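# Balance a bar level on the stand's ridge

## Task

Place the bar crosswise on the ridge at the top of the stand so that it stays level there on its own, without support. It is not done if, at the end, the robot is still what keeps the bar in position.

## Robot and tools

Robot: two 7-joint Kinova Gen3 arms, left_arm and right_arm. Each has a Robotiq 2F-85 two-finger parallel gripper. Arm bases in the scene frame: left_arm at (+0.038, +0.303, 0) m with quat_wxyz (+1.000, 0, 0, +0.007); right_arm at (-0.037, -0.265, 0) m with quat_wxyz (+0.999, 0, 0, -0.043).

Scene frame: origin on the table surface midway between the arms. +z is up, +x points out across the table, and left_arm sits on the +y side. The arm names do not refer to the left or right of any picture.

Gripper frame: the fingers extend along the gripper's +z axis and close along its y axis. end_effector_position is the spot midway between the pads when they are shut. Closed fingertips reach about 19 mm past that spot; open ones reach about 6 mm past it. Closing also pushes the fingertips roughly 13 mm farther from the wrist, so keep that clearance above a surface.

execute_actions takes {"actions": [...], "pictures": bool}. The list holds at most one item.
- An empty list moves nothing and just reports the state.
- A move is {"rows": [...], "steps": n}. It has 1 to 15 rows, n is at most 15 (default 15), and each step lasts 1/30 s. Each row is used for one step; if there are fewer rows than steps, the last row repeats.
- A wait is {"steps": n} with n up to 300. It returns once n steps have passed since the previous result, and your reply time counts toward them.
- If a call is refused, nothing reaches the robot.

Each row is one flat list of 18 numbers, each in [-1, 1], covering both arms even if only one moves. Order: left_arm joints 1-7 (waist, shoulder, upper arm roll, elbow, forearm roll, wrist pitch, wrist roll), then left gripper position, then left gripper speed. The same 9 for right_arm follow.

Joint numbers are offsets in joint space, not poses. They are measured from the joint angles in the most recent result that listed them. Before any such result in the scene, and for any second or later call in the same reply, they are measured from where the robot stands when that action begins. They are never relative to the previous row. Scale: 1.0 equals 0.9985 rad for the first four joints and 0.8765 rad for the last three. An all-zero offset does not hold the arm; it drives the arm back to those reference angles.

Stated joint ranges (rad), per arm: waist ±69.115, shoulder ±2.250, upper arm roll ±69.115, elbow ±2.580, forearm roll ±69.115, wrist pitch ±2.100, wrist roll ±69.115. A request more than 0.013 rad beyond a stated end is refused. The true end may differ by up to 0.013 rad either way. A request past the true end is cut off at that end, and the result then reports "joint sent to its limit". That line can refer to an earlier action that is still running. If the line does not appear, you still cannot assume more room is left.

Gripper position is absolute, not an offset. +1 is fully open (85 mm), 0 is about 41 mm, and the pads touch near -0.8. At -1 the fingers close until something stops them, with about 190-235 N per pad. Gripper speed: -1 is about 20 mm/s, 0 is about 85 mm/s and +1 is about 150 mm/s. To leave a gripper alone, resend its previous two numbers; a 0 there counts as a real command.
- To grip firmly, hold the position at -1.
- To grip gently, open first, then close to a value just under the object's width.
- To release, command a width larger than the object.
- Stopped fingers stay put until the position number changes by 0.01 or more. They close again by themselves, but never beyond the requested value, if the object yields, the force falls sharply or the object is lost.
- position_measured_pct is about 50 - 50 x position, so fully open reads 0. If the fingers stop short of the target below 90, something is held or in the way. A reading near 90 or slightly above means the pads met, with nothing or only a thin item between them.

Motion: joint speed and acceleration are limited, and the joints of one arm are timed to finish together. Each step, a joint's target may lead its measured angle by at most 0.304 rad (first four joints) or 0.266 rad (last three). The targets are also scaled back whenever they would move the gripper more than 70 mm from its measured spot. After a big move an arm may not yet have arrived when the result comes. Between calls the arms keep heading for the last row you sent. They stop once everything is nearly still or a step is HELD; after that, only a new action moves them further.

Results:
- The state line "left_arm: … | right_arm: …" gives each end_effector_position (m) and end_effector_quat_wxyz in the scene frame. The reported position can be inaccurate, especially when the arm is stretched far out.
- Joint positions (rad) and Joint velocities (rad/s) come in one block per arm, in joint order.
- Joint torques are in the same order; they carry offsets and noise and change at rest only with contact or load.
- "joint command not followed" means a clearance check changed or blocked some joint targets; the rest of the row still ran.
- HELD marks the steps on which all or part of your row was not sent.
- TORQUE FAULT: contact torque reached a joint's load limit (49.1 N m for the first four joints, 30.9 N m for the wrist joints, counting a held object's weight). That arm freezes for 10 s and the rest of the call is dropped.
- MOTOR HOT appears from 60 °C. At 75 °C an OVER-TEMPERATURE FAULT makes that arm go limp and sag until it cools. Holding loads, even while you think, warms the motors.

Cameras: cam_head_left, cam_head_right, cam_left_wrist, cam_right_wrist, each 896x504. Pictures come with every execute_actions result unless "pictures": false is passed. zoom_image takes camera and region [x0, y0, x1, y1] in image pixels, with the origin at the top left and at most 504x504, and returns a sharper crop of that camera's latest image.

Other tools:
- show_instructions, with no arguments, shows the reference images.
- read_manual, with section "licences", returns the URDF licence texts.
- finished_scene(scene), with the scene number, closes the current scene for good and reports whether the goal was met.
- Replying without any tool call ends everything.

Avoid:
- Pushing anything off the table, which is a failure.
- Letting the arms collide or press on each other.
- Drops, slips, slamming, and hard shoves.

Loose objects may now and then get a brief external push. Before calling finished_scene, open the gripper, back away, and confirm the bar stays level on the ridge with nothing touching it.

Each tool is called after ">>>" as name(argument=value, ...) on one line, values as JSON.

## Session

>>> execute_actions(actions=[])

Scene clock: 0.00 s of 4100.00 s.
left_arm: end_effector_position=(+0.2396, -0.0429, +0.1444) position_measured_pct=0.0 end_effector_quat_wxyz=(+0.013, +0.982, -0.007, -0.188) | right_arm: end_effector_position=(-0.0189, -0.8491, +0.2347) position_measured_pct=0.0 end_effector_quat_wxyz=(-0.166, -0.082, +0.978, -0.093)
Joint positions: left_arm=[ 0.387  0.639  0.611  1.738 -0.041  1.076 -0.639] | right_arm=[ 1.369  0.608 -0.261  1.323  0.564  1.179  2.777]
Joint velocities: left_arm=[ 0.    -0.    -0.    -0.001  0.    -0.     0.001] | right_arm=[-0.001  0.    -0.001  0.     0.     0.     0.001]
Joint torques (N m, as the joint torque sensors report them, + toward a larger angle): no reading
Motor temperatures (°C, as the motors report them): left_arm=[31 34 30 30 42 40 45] | right_arm=[34 31 29 32 40 39 44]

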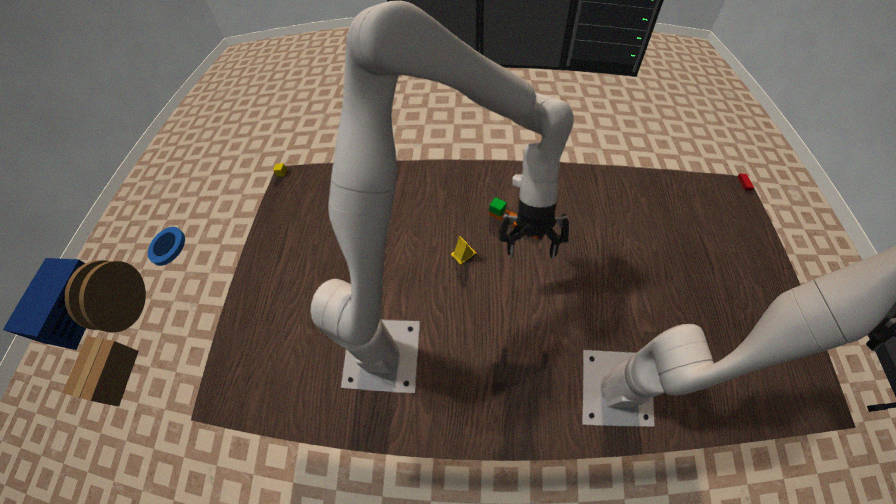

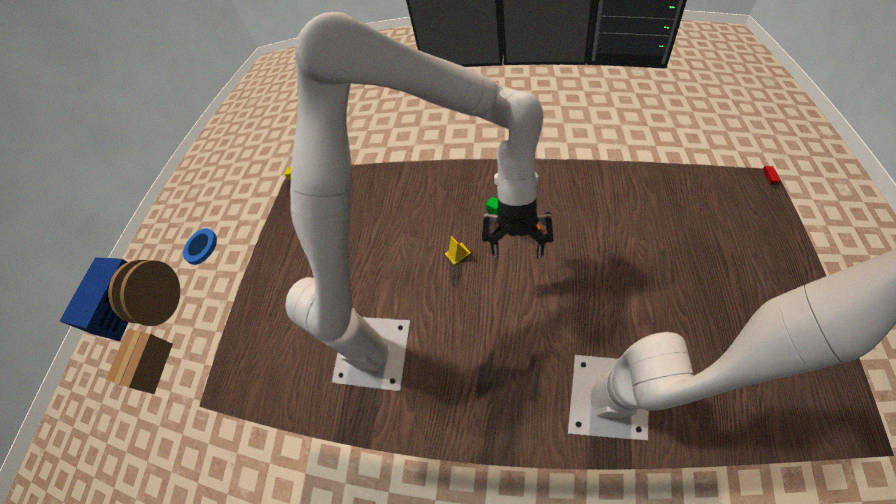

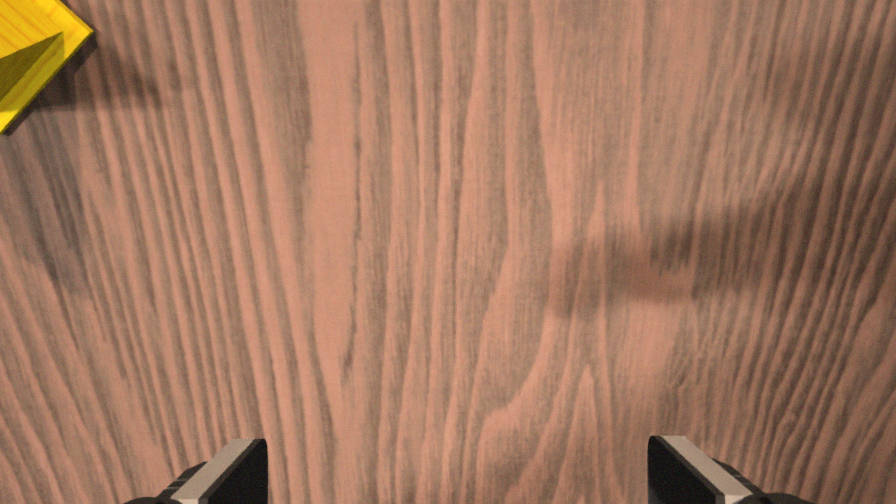

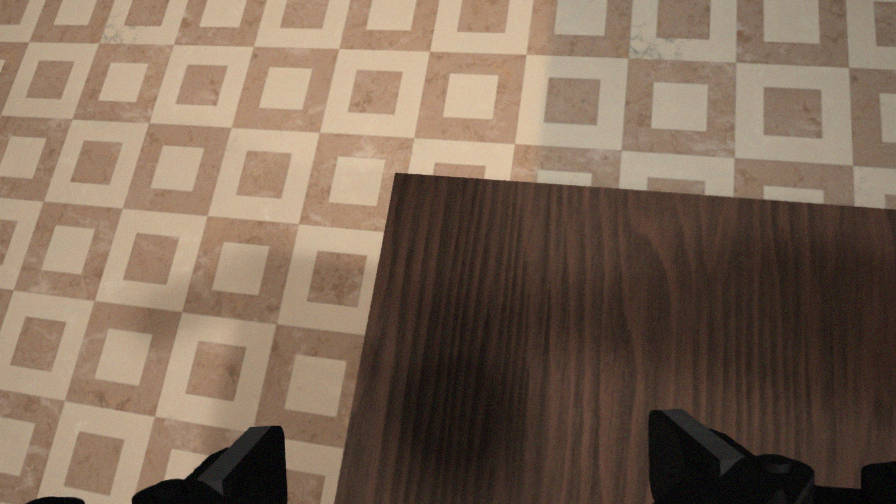

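>>> execute_actions(actions=[{"rows":[[0.35,-0.301,-0.612,-0.112,0.047,0.116,0,1,0,0,0,0,0,0,0,0,1,0]]}], pictures=false)

>>> execute_actions(actions=[{"steps":35}])

Scene clock: 3.43 s of 4100.00 s.
left_arm: end_effector_position=(+0.3008, -0.0375, +0.2331) position_measured_pct=0.0 end_effector_quat_wxyz=(+0.007, +0.999, +0.039, -0.036) | right_arm: end_effector_position=(-0.0189, -0.8491, +0.2347) position_measured_pct=0.0 end_effector_quat_wxyz=(-0.166, -0.082, +0.978, -0.093)
Joint positions: left_arm=[ 0.689  0.377  0.189  1.638 -0.004  1.166 -0.639] | right_arm=[ 1.369  0.608 -0.261  1.323  0.564  1.179  2.777]
Joint velocities: left_arm=[ 0.332 -0.273 -1.101 -0.104  0.035  0.094 -0.   ] | right_arm=[ 0.     0.002  0.    -0.     0.     0.    -0.002]
Joint torques (N m, as the joint torque sensors report them, + toward a larger angle): left_arm=[ -1.18 -13.73  -0.25  -7.09  -0.44  -0.16  -0.21] | right_arm=[ -0.54 -19.21   0.01  -9.33   0.91  -0.25   0.02]
Motor temperatures (°C, as the motors report them): left_arm=[31 34 30 30 42 40 45] | right_arm=[34 31 29 32 40 39 44]
Steps of this call (steps 1 to 88: nothing new was sent; steps 89 to 103: all 15 steps of this action). Readings (joint positions | what the end effector reports):
89: left_arm=[0.388 0.638 0.610 1.737 -0.041 1.077 -0.639] | right_arm=[1.369 0.608 -0.261 1.323 0.564 1.179 2.777] | left_arm position_measured_pct=0.0 | right_arm position_measured_pct=0.0
90: left_arm=[0.396 0.631 0.604 1.736 -0.040 1.078 -0.639] | right_arm=[1.369 0.608 -0.261 1.323 0.564 1.179 2.777] | left_arm position_measured_pct=0.0 | right_arm position_measured_pct=0.0
92: left_arm=[0.426 0.602 0.578 1.726 -0.037 1.087 -0.639] | right_arm=[1.369 0.608 -0.261 1.323 0.564 1.179 2.777] | left_arm position_measured_pct=0.0 | right_arm position_measured_pct=0.0
96: left_arm=[0.545 0.496 0.461 1.686 -0.022 1.123 -0.639] | right_arm=[1.369 0.608 -0.261 1.323 0.564 1.179 2.777] | left_arm position_measured_pct=0.0 | right_arm position_measured_pct=0.0
103: the state above

Scene clock: 4.60 s of 4100.00 s.
left_arm: end_effector_position=(+0.3447, -0.0001, +0.2497) position_measured_pct=0.0 end_effector_quat_wxyz=(-0.000, +0.994, +0.105, -0.000) | right_arm: end_effector_position=(-0.0189, -0.8491, +0.2347) position_measured_pct=0.0 end_effector_quat_wxyz=(-0.166, -0.082, +0.978, -0.093)
Joint positions: left_arm=[ 0.736  0.339 -0.     1.626  0.     1.178 -0.639] | right_arm=[ 1.369  0.608 -0.261  1.323  0.564  1.179  2.777]
Joint velocities: left_arm=[-0.     0.    -0.     0.    -0.     0.001 -0.001] | right_arm=[ 0.    -0.001 -0.     0.    -0.     0.    -0.001]
Joint torques (N m, as the joint torque sensors report them, + toward a larger angle): left_arm=[ -0.16 -14.37   0.05  -8.72  -0.23   0.     0.13] | right_arm=[ -0.48 -19.22   0.09  -9.32   0.73  -0.23   0.06]
Motor temperatures (°C, as the motors report them): left_arm=[31 34 30 30 42 40 45] | right_arm=[34 31 29 32 40 39 44]
Steps of this call (steps 1 to 30: the robot went on to your last target; steps 31 to 35: nothing new was sent). Readings (joint positions | what the end effector reports):
1: left_arm=[0.699 0.369 0.153 1.635 -0.003 1.169 -0.639] | right_arm=[1.369 0.608 -0.261 1.323 0.564 1.179 2.777] | left_arm position_measured_pct=0.0 | right_arm position_measured_pct=0.0
2: left_arm=[0.708 0.362 0.119 1.633 -0.002 1.171 -0.639] | right_arm=[1.369 0.608 -0.261 1.323 0.564 1.179 2.777] | left_arm position_measured_pct=0.0 | right_arm position_measured_pct=0.0
4: left_arm=[0.720 0.352 0.062 1.629 -0.001 1.175 -0.639] | right_arm=[1.369 0.608 -0.261 1.323 0.564 1.179 2.777] | left_arm position_measured_pct=0.0 | right_arm position_measured_pct=0.0
8: left_arm=[0.731 0.341 0.003 1.626 -0.000 1.178 -0.639] | right_arm=[1.369 0.608 -0.261 1.323 0.564 1.179 2.777] | left_arm position_measured_pct=0.0 | right_arm position_measured_pct=0.0
35: the state above
All arms were judged still, so your last target was given up. Only a new action makes them travel on or press farther. Fingers that are still opening or closing keep moving.

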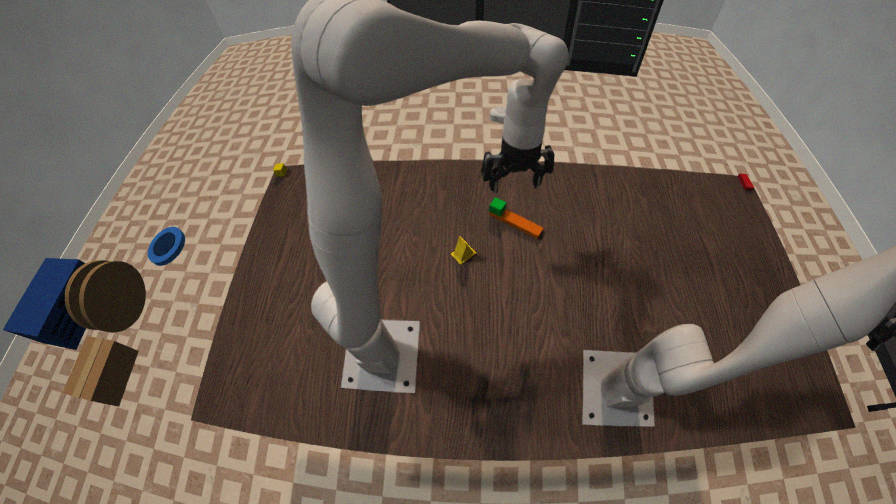

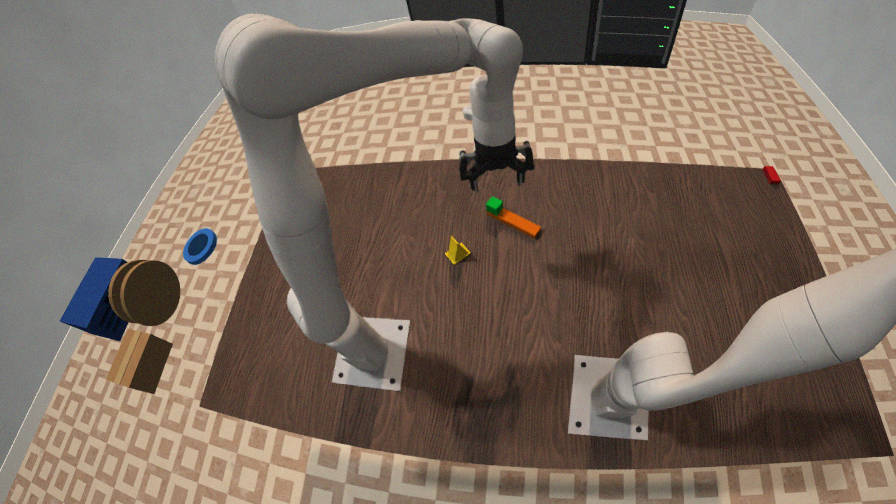

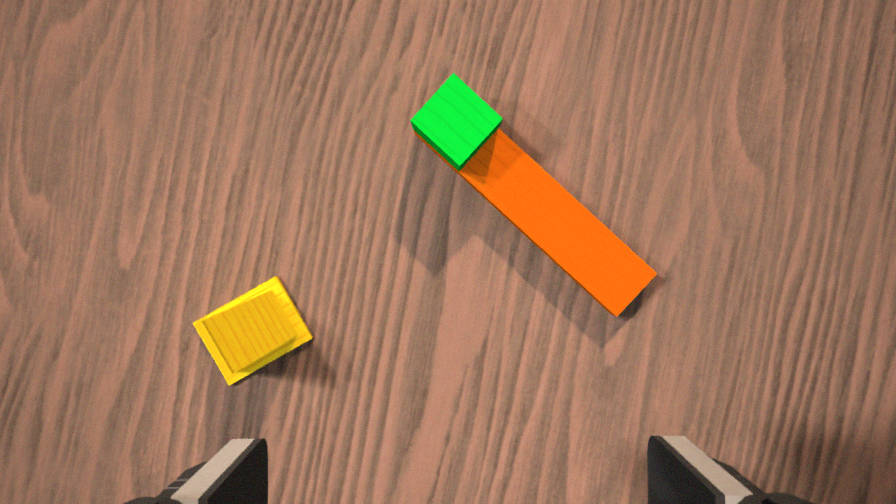

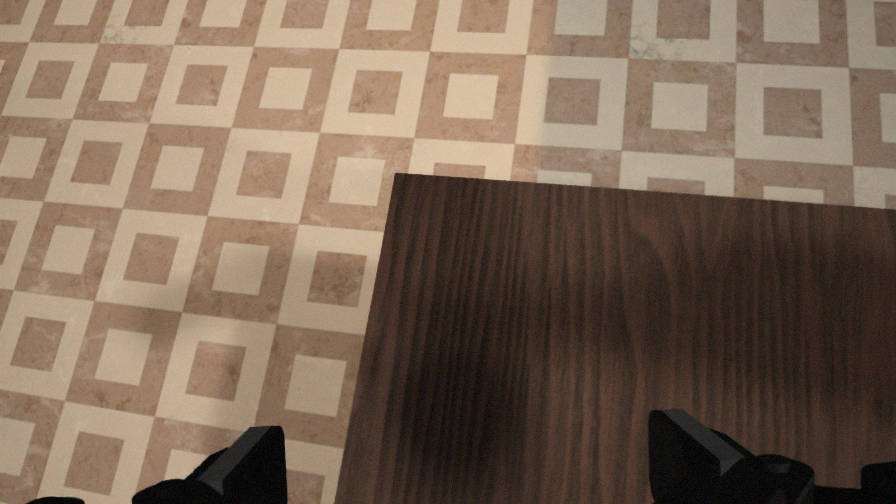

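>>> zoom_image(camera="cam_left_wrist", region=[170,250,340,400])

>>> execute_actions(actions=[{"rows":[[0.019,0.374,0,-0.111,0,-0.301,0.974,1,0,0,0,0,0,0,0,0,1,0]]}], pictures=false)

>>> execute_actions(actions=[{"steps":35}])

Region (170, 250, 340, 400) of cam_left_wrist's 896x504 image, scaled by 2.965; it fills the top 445 rows of this view, and the rest is white.

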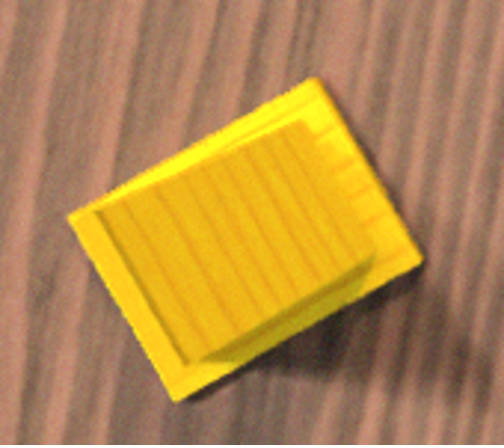

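Scene clock: 9.33 s of 4100.00 s.
left_arm: end_effector_position=(+0.4012, -0.0606, +0.1311) position_measured_pct=0.0 end_effector_quat_wxyz=(+0.003, +0.962, +0.272, +0.002) | right_arm: end_effector_position=(-0.0189, -0.8491, +0.2347) position_measured_pct=0.0 end_effector_quat_wxyz=(-0.166, -0.082, +0.978, -0.093)
Joint positions: left_arm=[ 0.752  0.643 -0.     1.534  0.     0.958 -0.282] | right_arm=[ 1.369  0.608 -0.261  1.323  0.564  1.179  2.777]
Joint velocities: left_arm=[ 0.022  0.469  0.    -0.133  0.001 -0.334  1.214] | right_arm=[ 0.001  0.     0.001 -0.    -0.    -0.     0.001]
Joint torques (N m, as the joint torque sensors report them, + toward a larger angle): left_arm=[ -0.93 -21.11   0.26  -7.26  -0.77  -0.41  -0.34] | right_arm=[ -0.75 -19.08   0.26  -9.26   0.92  -0.18   0.2 ]
Motor temperatures (°C, as the motors report them): left_arm=[31 34 30 30 42 40 45] | right_arm=[34 31 29 32 40 39 44]
Steps of this call (steps 1 to 90: nothing new was sent; then 1.23 s passed at rest; steps 91 to 105: all 15 steps of this action). Readings (joint positions | what the end effector reports):
91: left_arm=[0.736 0.340 -0.000 1.625 0.000 1.178 -0.638] | right_arm=[1.369 0.608 -0.261 1.323 0.564 1.179 2.777] | left_arm position_measured_pct=0.0 | right_arm position_measured_pct=0.0
92: left_arm=[0.737 0.346 -0.000 1.623 0.000 1.174 -0.634] | right_arm=[1.369 0.608 -0.261 1.323 0.564 1.179 2.777] | left_arm position_measured_pct=0.0 | right_arm position_measured_pct=0.0
94: left_arm=[0.739 0.376 -0.000 1.613 0.000 1.152 -0.612] | right_arm=[1.369 0.608 -0.261 1.323 0.564 1.179 2.777] | left_arm position_measured_pct=0.0 | right_arm position_measured_pct=0.0
98: left_arm=[0.744 0.478 -0.000 1.580 0.000 1.072 -0.523] | right_arm=[1.369 0.608 -0.261 1.323 0.564 1.179 2.777] | left_arm position_measured_pct=0.0 | right_arm position_measured_pct=0.0
105: the state above

Scene clock: 10.50 s of 4100.00 s.
left_arm: end_effector_position=(+0.4085, -0.0695, +0.1001) position_measured_pct=0.0 end_effector_quat_wxyz=(+0.000, +0.866, +0.499, -0.000) | right_arm: end_effector_position=(-0.0189, -0.8491, +0.2347) position_measured_pct=0.0 end_effector_quat_wxyz=(-0.166, -0.082, +0.978, -0.093)
Joint positions: left_arm=[ 0.755  0.712 -0.     1.515  0.     0.914  0.215] | right_arm=[ 1.369  0.608 -0.261  1.323  0.564  1.179  2.777]
Joint velocities: left_arm=[ 0.    -0.001 -0.001  0.    -0.    -0.001 -0.   ] | right_arm=[-0.001  0.     0.001 -0.    -0.    -0.    -0.   ]
Joint torques (N m, as the joint torque sensors report them, + toward a larger angle): left_arm=[  0.11 -19.55  -0.05  -7.11  -0.39  -0.05  -0.13] | right_arm=[ -0.76 -19.18   0.26  -9.11   0.76  -0.19   0.21]
Motor temperatures (°C, as the motors report them): left_arm=[31 34 30 30 42 40 45] | right_arm=[34 31 29 32 40 39 44]
Steps of this call (steps 1 to 30: the robot went on to your last target; steps 31 to 35: nothing new was sent). Readings (joint positions | what the end effector reports):
1: left_arm=[0.753 0.658 -0.000 1.530 0.000 0.948 -0.242] | right_arm=[1.369 0.608 -0.261 1.323 0.564 1.179 2.777] | left_arm position_measured_pct=0.0 | right_arm position_measured_pct=0.0
2: left_arm=[0.753 0.669 0.000 1.526 0.000 0.940 -0.201] | right_arm=[1.369 0.608 -0.261 1.323 0.564 1.179 2.777] | left_arm position_measured_pct=0.0 | right_arm position_measured_pct=0.0
4: left_arm=[0.754 0.686 -0.000 1.522 0.000 0.929 -0.120] | right_arm=[1.369 0.608 -0.261 1.323 0.564 1.179 2.777] | left_arm position_measured_pct=0.0 | right_arm position_measured_pct=0.0
8: left_arm=[0.755 0.703 -0.000 1.517 0.000 0.919 0.043] | right_arm=[1.369 0.608 -0.261 1.323 0.564 1.179 2.777] | left_arm position_measured_pct=0.0 | right_arm position_measured_pct=0.0
35: the state above
All arms were judged still, so your last target was given up. Only a new action makes them travel on or press farther. Fingers that are still opening or closing keep moving.

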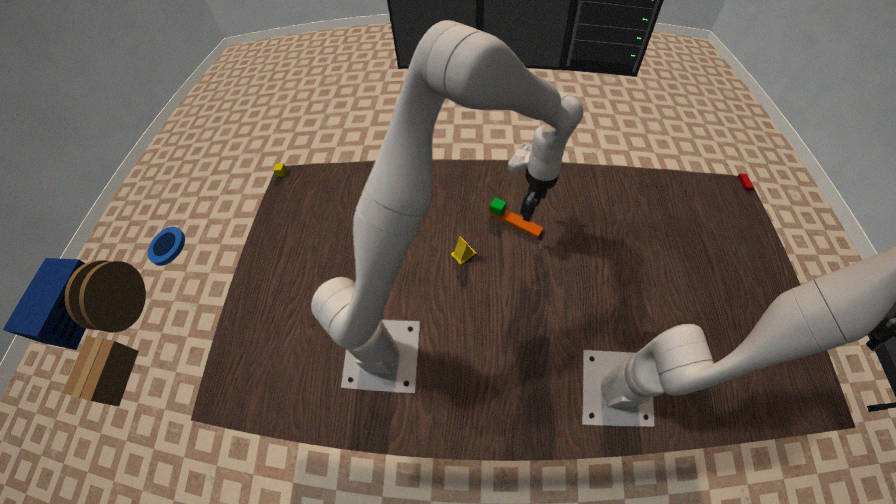

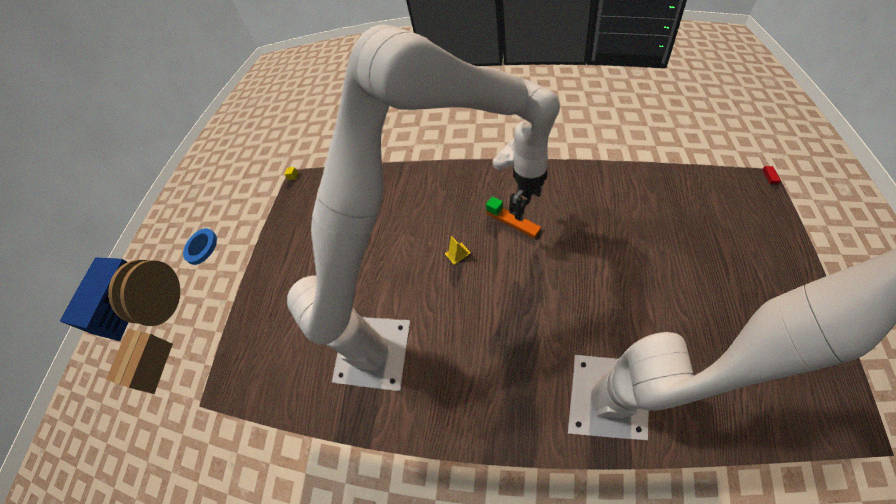

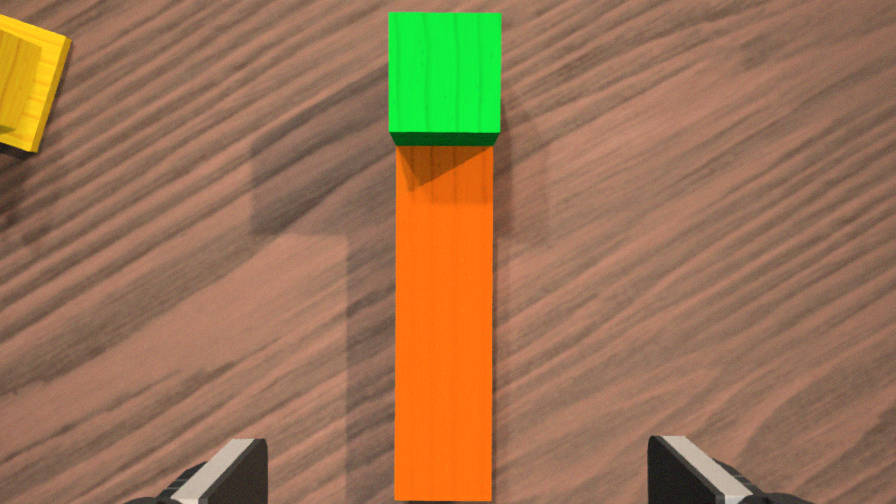

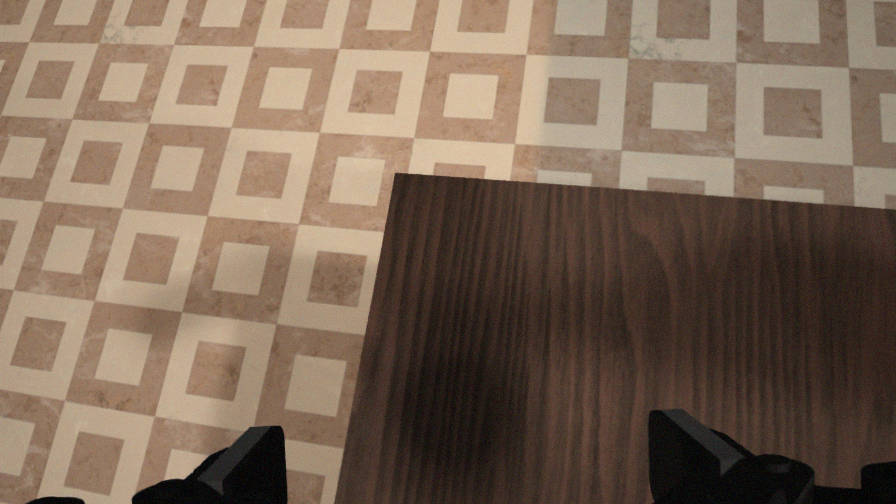

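>>> execute_actions(actions=[{"rows":[[-0.04,0.1205,0,0.0805,0,-0.229,-0.046,0.4,0,0,0,0,0,0,0,0,1,0]]}], pictures=false)

>>> execute_actions(actions=[{"steps":10}])

>>> execute_actions(actions=[{"rows":[[0,0,0,0,0,0,0,-1,0,0,0,0,0,0,0,0,1,0]]}])

>>> execute_actions(actions=[{"rows":[[0,-0.17,0,-0.1,0,0.308,0,-1,0,0,0,0,0,0,0,0,1,0]]}], pictures=false)

>>> execute_actions(actions=[{"steps":10}], pictures=false)

Scene clock: 16.23 s of 4100.00 s.
left_arm: end_effector_position=(+0.4178, -0.0503, +0.0198) position_measured_pct=29.4 end_effector_quat_wxyz=(+0.001, +0.867, +0.499, +0.000) | right_arm: end_effector_position=(-0.0189, -0.8491, +0.2347) position_measured_pct=0.0 end_effector_quat_wxyz=(-0.166, -0.082, +0.978, -0.093)
Joint positions: left_arm=[ 0.716  0.831 -0.     1.595  0.     0.714  0.175] | right_arm=[ 1.369  0.608 -0.261  1.323  0.564  1.179  2.777]
Joint velocities: left_arm=[-0.005  0.014 -0.     0.002 -0.    -0.005 -0.001] | right_arm=[-0.001  0.     0.    -0.     0.    -0.    -0.001]
Joint torques (N m, as the joint torque sensors report them, + toward a larger angle): left_arm=[ -0.18 -20.01   0.25  -5.8   -0.5   -0.47  -0.37] | right_arm=[ -0.61 -19.13   0.17  -9.36   0.82  -0.23   0.17]
Motor temperatures (°C, as the motors report them): left_arm=[31 34 30 30 42 40 45] | right_arm=[34 31 29 32 40 39 44]
Steps of this call (steps 1 to 90: nothing new was sent; then 2.23 s passed at rest; steps 91 to 105: all 15 steps of this action). Readings (joint positions | what the end effector reports):
91: left_arm=[0.755 0.713 0.000 1.515 0.000 0.913 0.215] | right_arm=[1.369 0.608 -0.261 1.323 0.564 1.179 2.777] | left_arm position_measured_pct=0.0 | right_arm position_measured_pct=0.0
92: left_arm=[0.753 0.719 0.001 1.518 0.001 0.905 0.213] | right_arm=[1.369 0.608 -0.261 1.323 0.564 1.179 2.777] | left_arm position_measured_pct=0.4 | right_arm position_measured_pct=0.0
94: left_arm=[0.743 0.747 0.001 1.534 0.001 0.862 0.204] | right_arm=[1.369 0.608 -0.261 1.323 0.564 1.179 2.777] | left_arm position_measured_pct=4.4 | right_arm position_measured_pct=0.0
98: left_arm=[0.721 0.815 -0.001 1.584 0.000 0.743 0.180] | right_arm=[1.369 0.608 -0.261 1.323 0.564 1.179 2.777] | left_arm position_measured_pct=15.9 | right_arm position_measured_pct=0.0
105: the state above

Scene clock: 16.57 s of 4100.00 s.
left_arm: end_effector_position=(+0.4177, -0.0499, +0.0190) position_measured_pct=29.8 end_effector_quat_wxyz=(+0.000, +0.867, +0.499, -0.000) | right_arm: end_effector_position=(-0.0189, -0.8491, +0.2347) position_measured_pct=0.0 end_effector_quat_wxyz=(-0.166, -0.082, +0.978, -0.093)
Joint positions: left_arm=[ 0.715  0.833 -0.     1.595  0.     0.713  0.174] | right_arm=[ 1.369  0.608 -0.261  1.323  0.564  1.179  2.777]
Joint velocities: left_arm=[-0.     0.001 -0.001 -0.    -0.002  0.001 -0.   ] | right_arm=[-0.    -0.001  0.001 -0.     0.     0.     0.001]
Joint torques (N m, as the joint torque sensors report them, + toward a larger angle): left_arm=[ -0.29 -19.7    0.1   -6.32  -0.65   0.05   0.07] | right_arm=[ -0.49 -19.52  -0.12  -9.52   0.77  -0.05   0.11]
Motor temperatures (°C, as the motors report them): left_arm=[31 34 30 30 42 40 45] | right_arm=[34 31 29 32 40 39 44]
Steps of this call (steps 1 to 10: the robot went on to your last target). Readings (joint positions | what the end effector reports):
1: left_arm=[0.716 0.832 -0.000 1.595 0.000 0.714 0.174] | right_arm=[1.369 0.608 -0.261 1.323 0.564 1.179 2.777] | left_arm position_measured_pct=29.8 | right_arm position_measured_pct=0.0
2: left_arm=[0.716 0.832 -0.000 1.595 0.000 0.714 0.174] | right_arm=[1.369 0.608 -0.261 1.323 0.564 1.179 2.777] | left_arm position_measured_pct=29.8 | right_arm position_measured_pct=0.0
4: left_arm=[0.716 0.832 -0.000 1.595 0.000 0.714 0.174] | right_arm=[1.369 0.608 -0.261 1.323 0.564 1.179 2.777] | left_arm position_measured_pct=29.8 | right_arm position_measured_pct=0.0
8: left_arm=[0.715 0.833 -0.000 1.595 0.000 0.713 0.174] | right_arm=[1.369 0.608 -0.261 1.323 0.564 1.179 2.777] | left_arm position_measured_pct=29.8 | right_arm position_measured_pct=0.0
10: the state above

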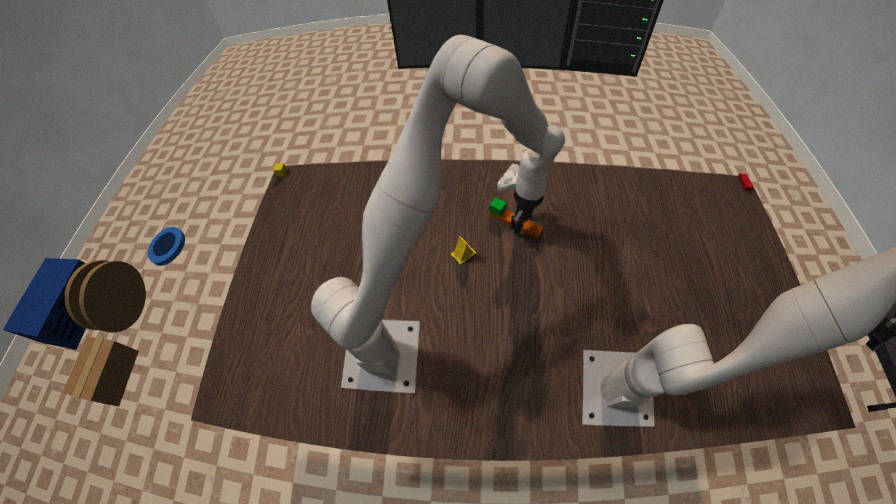

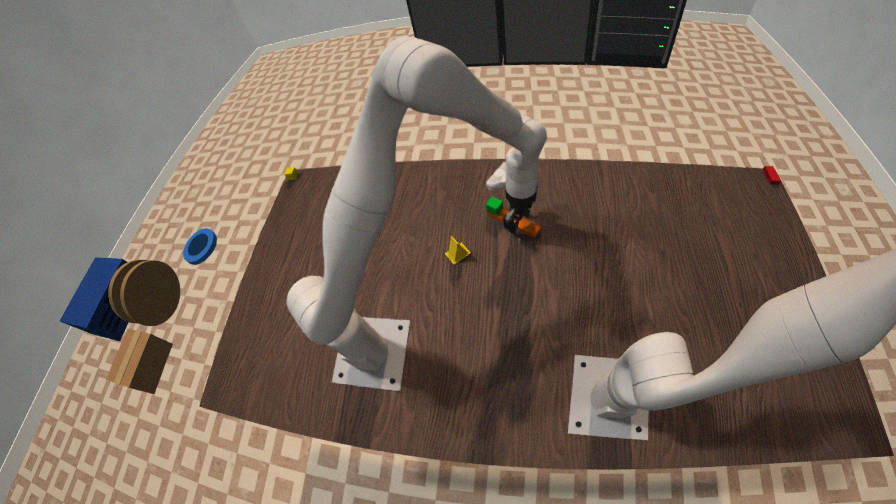

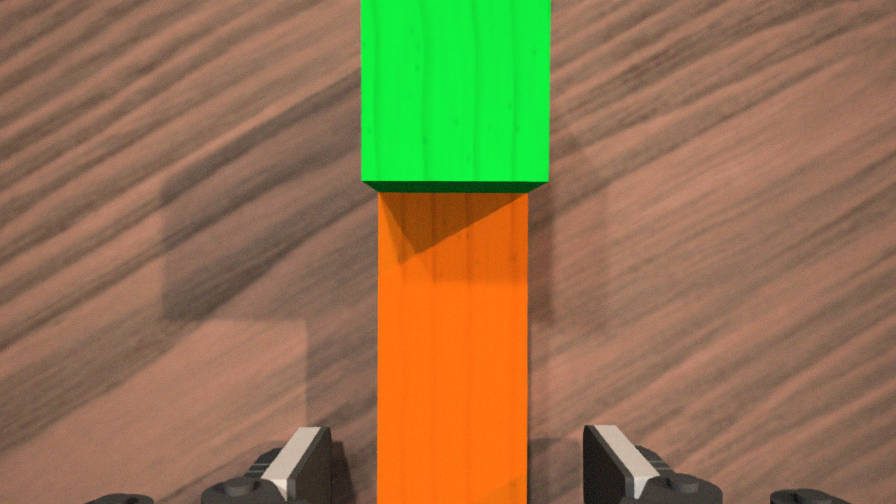

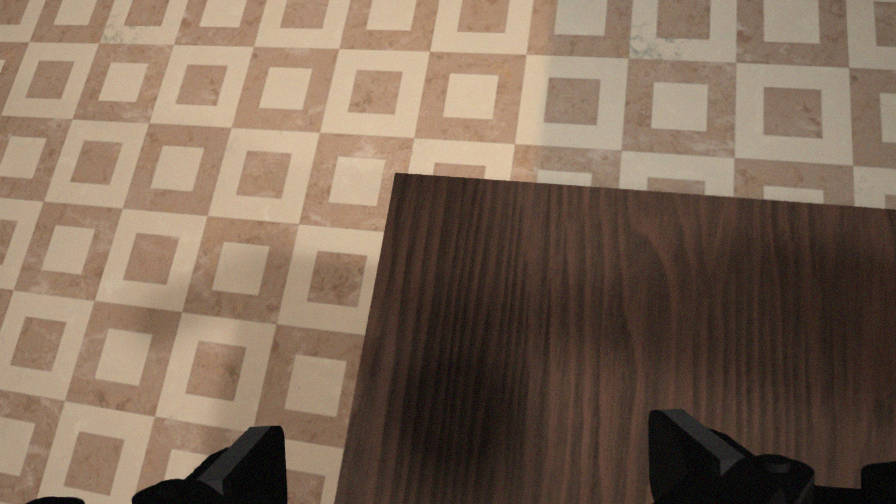

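Scene clock: 17.07 s of 4100.00 s.
left_arm: end_effector_position=(+0.4179, -0.0500, +0.0196) position_measured_pct=60.7 end_effector_quat_wxyz=(+0.001, +0.867, +0.499, +0.000) | right_arm: end_effector_position=(-0.0189, -0.8491, +0.2347) position_measured_pct=0.0 end_effector_quat_wxyz=(-0.166, -0.082, +0.978, -0.093)
Joint positions: left_arm=[0.715 0.832 0.    1.595 0.    0.714 0.174] | right_arm=[ 1.369  0.608 -0.261  1.323  0.564  1.179  2.777]
Joint velocities: left_arm=[-0.001 -0.001  0.     0.    -0.001 -0.001 -0.   ] | right_arm=[-0.001  0.002 -0.    -0.     0.     0.     0.   ]
Joint torques (N m, as the joint torque sensors report them, + toward a larger angle): left_arm=[ -0.31 -19.49   0.03  -5.8   -0.58  -0.14  -0.18] | right_arm=[ -0.62 -19.35   0.08  -9.17   0.78  -0.34   0.2 ]
Motor temperatures (°C, as the motors report them): left_arm=[31 34 30 30 42 40 45] | right_arm=[34 31 29 32 40 39 44]
Steps of this call (steps 1 to 15: all 15 steps of this action). Readings (joint positions | what the end effector reports):
1: left_arm=[0.715 0.833 -0.000 1.595 0.000 0.713 0.174] | right_arm=[1.369 0.608 -0.261 1.323 0.564 1.179 2.777] | left_arm position_measured_pct=29.8 | right_arm position_measured_pct=0.0
2: left_arm=[0.715 0.833 -0.000 1.595 0.000 0.713 0.174] | right_arm=[1.369 0.608 -0.261 1.323 0.564 1.179 2.777] | left_arm position_measured_pct=30.2 | right_arm position_measured_pct=0.0
4: left_arm=[0.715 0.833 -0.000 1.595 0.000 0.713 0.174] | right_arm=[1.369 0.608 -0.261 1.323 0.564 1.179 2.777] | left_arm position_measured_pct=34.1 | right_arm position_measured_pct=0.0
8: left_arm=[0.715 0.833 -0.000 1.595 0.000 0.713 0.174] | right_arm=[1.369 0.608 -0.261 1.323 0.564 1.179 2.777] | left_arm position_measured_pct=45.6 | right_arm position_measured_pct=0.0
15: the state above

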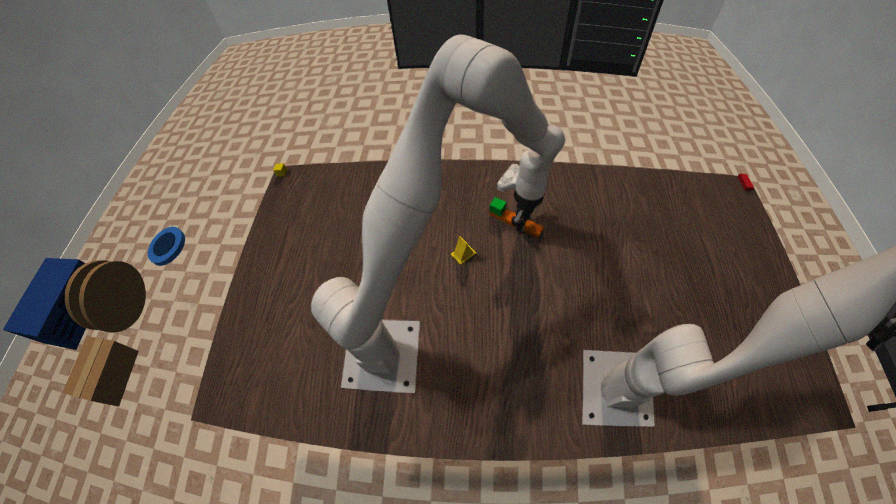

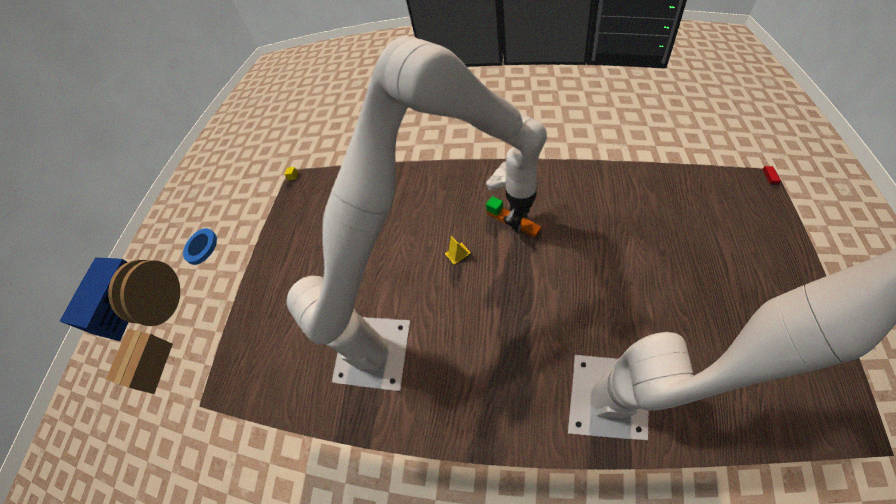

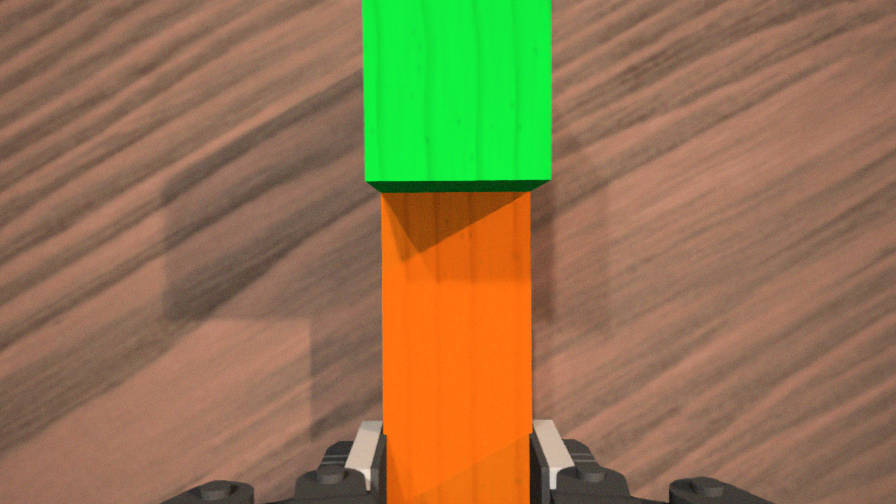

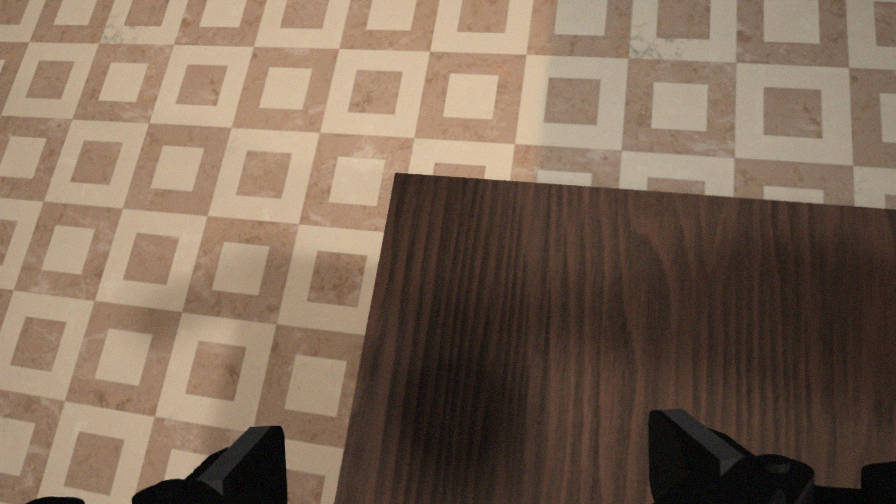

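Scene clock: 17.57 s of 4100.00 s.
left_arm: end_effector_position=(+0.4202, -0.0521, +0.1297) position_measured_pct=60.7 end_effector_quat_wxyz=(-0.001, +0.867, +0.499, -0.000) | right_arm: end_effector_position=(-0.0189, -0.8491, +0.2347) position_measured_pct=0.0 end_effector_quat_wxyz=(-0.166, -0.082, +0.978, -0.093)
Joint positions: left_arm=[0.715 0.665 0.    1.495 0.    0.983 0.174] | right_arm=[ 1.369  0.608 -0.261  1.323  0.564  1.179  2.777]
Joint velocities: left_arm=[-0.    -0.031 -0.001 -0.002  0.001  0.021  0.   ] | right_arm=[ 0.001 -0.001  0.     0.    -0.    -0.     0.001]
Joint torques (N m, as the joint torque sensors report them, + toward a larger angle): left_arm=[  0.15 -19.05   0.23  -7.8   -0.57  -0.14   0.11] | right_arm=[ -0.58 -19.32   0.11  -9.45   0.9   -0.22   0.24]
Motor temperatures (°C, as the motors report them): left_arm=[31 34 30 30 42 40 45] | right_arm=[34 31 29 32 40 39 44]
Steps of this call (steps 1 to 15: all 15 steps of this action). Readings (joint positions | what the end effector reports):
1: left_arm=[0.715 0.831 0.000 1.595 0.000 0.715 0.174] | right_arm=[1.369 0.608 -0.261 1.323 0.564 1.179 2.777] | left_arm position_measured_pct=60.7 | right_arm position_measured_pct=0.0
2: left_arm=[0.715 0.825 -0.000 1.593 0.000 0.722 0.174] | right_arm=[1.369 0.608 -0.261 1.323 0.564 1.179 2.777] | left_arm position_measured_pct=60.7 | right_arm position_measured_pct=0.0
4: left_arm=[0.715 0.797 -0.000 1.579 0.000 0.762 0.174] | right_arm=[1.369 0.608 -0.261 1.323 0.564 1.179 2.777] | left_arm position_measured_pct=60.7 | right_arm position_measured_pct=0.0
8: left_arm=[0.715 0.715 -0.000 1.527 0.000 0.896 0.174] | right_arm=[1.369 0.608 -0.261 1.323 0.564 1.179 2.777] | left_arm position_measured_pct=60.7 | right_arm position_measured_pct=0.0
15: the state above

Scene clock: 17.90 s of 4100.00 s.
left_arm: end_effector_position=(+0.4204, -0.0522, +0.1314) position_measured_pct=60.7 end_effector_quat_wxyz=(+0.000, +0.867, +0.499, -0.000) | right_arm: end_effector_position=(-0.0189, -0.8491, +0.2347) position_measured_pct=0.0 end_effector_quat_wxyz=(-0.166, -0.082, +0.978, -0.093)
Joint positions: left_arm=[0.715 0.662 0.    1.495 0.    0.984 0.174] | right_arm=[ 1.369  0.608 -0.261  1.323  0.564  1.179  2.777]
Joint velocities: left_arm=[-0.    -0.002 -0.    -0.001 -0.     0.     0.   ] | right_arm=[-0.001 -0.001 -0.     0.     0.    -0.     0.   ]
Joint torques (N m, as the joint torque sensors report them, + toward a larger angle): left_arm=[ -0.51 -19.42   0.14  -7.32  -0.33  -0.25  -0.29] | right_arm=[ -0.57 -19.13   0.28  -9.34   0.69  -0.15  -0.05]
Motor temperatures (°C, as the motors report them): left_arm=[31 34 30 30 42 40 45] | right_arm=[34 31 29 32 40 39 44]
Steps of this call (steps 1 to 10: the robot went on to your last target). Readings (joint positions | what the end effector reports):
1: left_arm=[0.715 0.664 0.000 1.495 0.000 0.983 0.174] | right_arm=[1.369 0.608 -0.261 1.323 0.564 1.179 2.777] | left_arm position_measured_pct=60.7 | right_arm position_measured_pct=0.0
2: left_arm=[0.715 0.664 0.000 1.495 0.000 0.983 0.174] | right_arm=[1.369 0.608 -0.261 1.323 0.564 1.179 2.777] | left_arm position_measured_pct=60.7 | right_arm position_measured_pct=0.0
4: left_arm=[0.715 0.663 0.000 1.495 0.000 0.984 0.174] | right_arm=[1.369 0.608 -0.261 1.323 0.564 1.179 2.777] | left_arm position_measured_pct=60.7 | right_arm position_measured_pct=0.0
8: left_arm=[0.715 0.662 0.000 1.495 0.000 0.984 0.174] | right_arm=[1.369 0.608 -0.261 1.323 0.564 1.179 2.777] | left_arm position_measured_pct=60.7 | right_arm position_measured_pct=0.0
10: the state above


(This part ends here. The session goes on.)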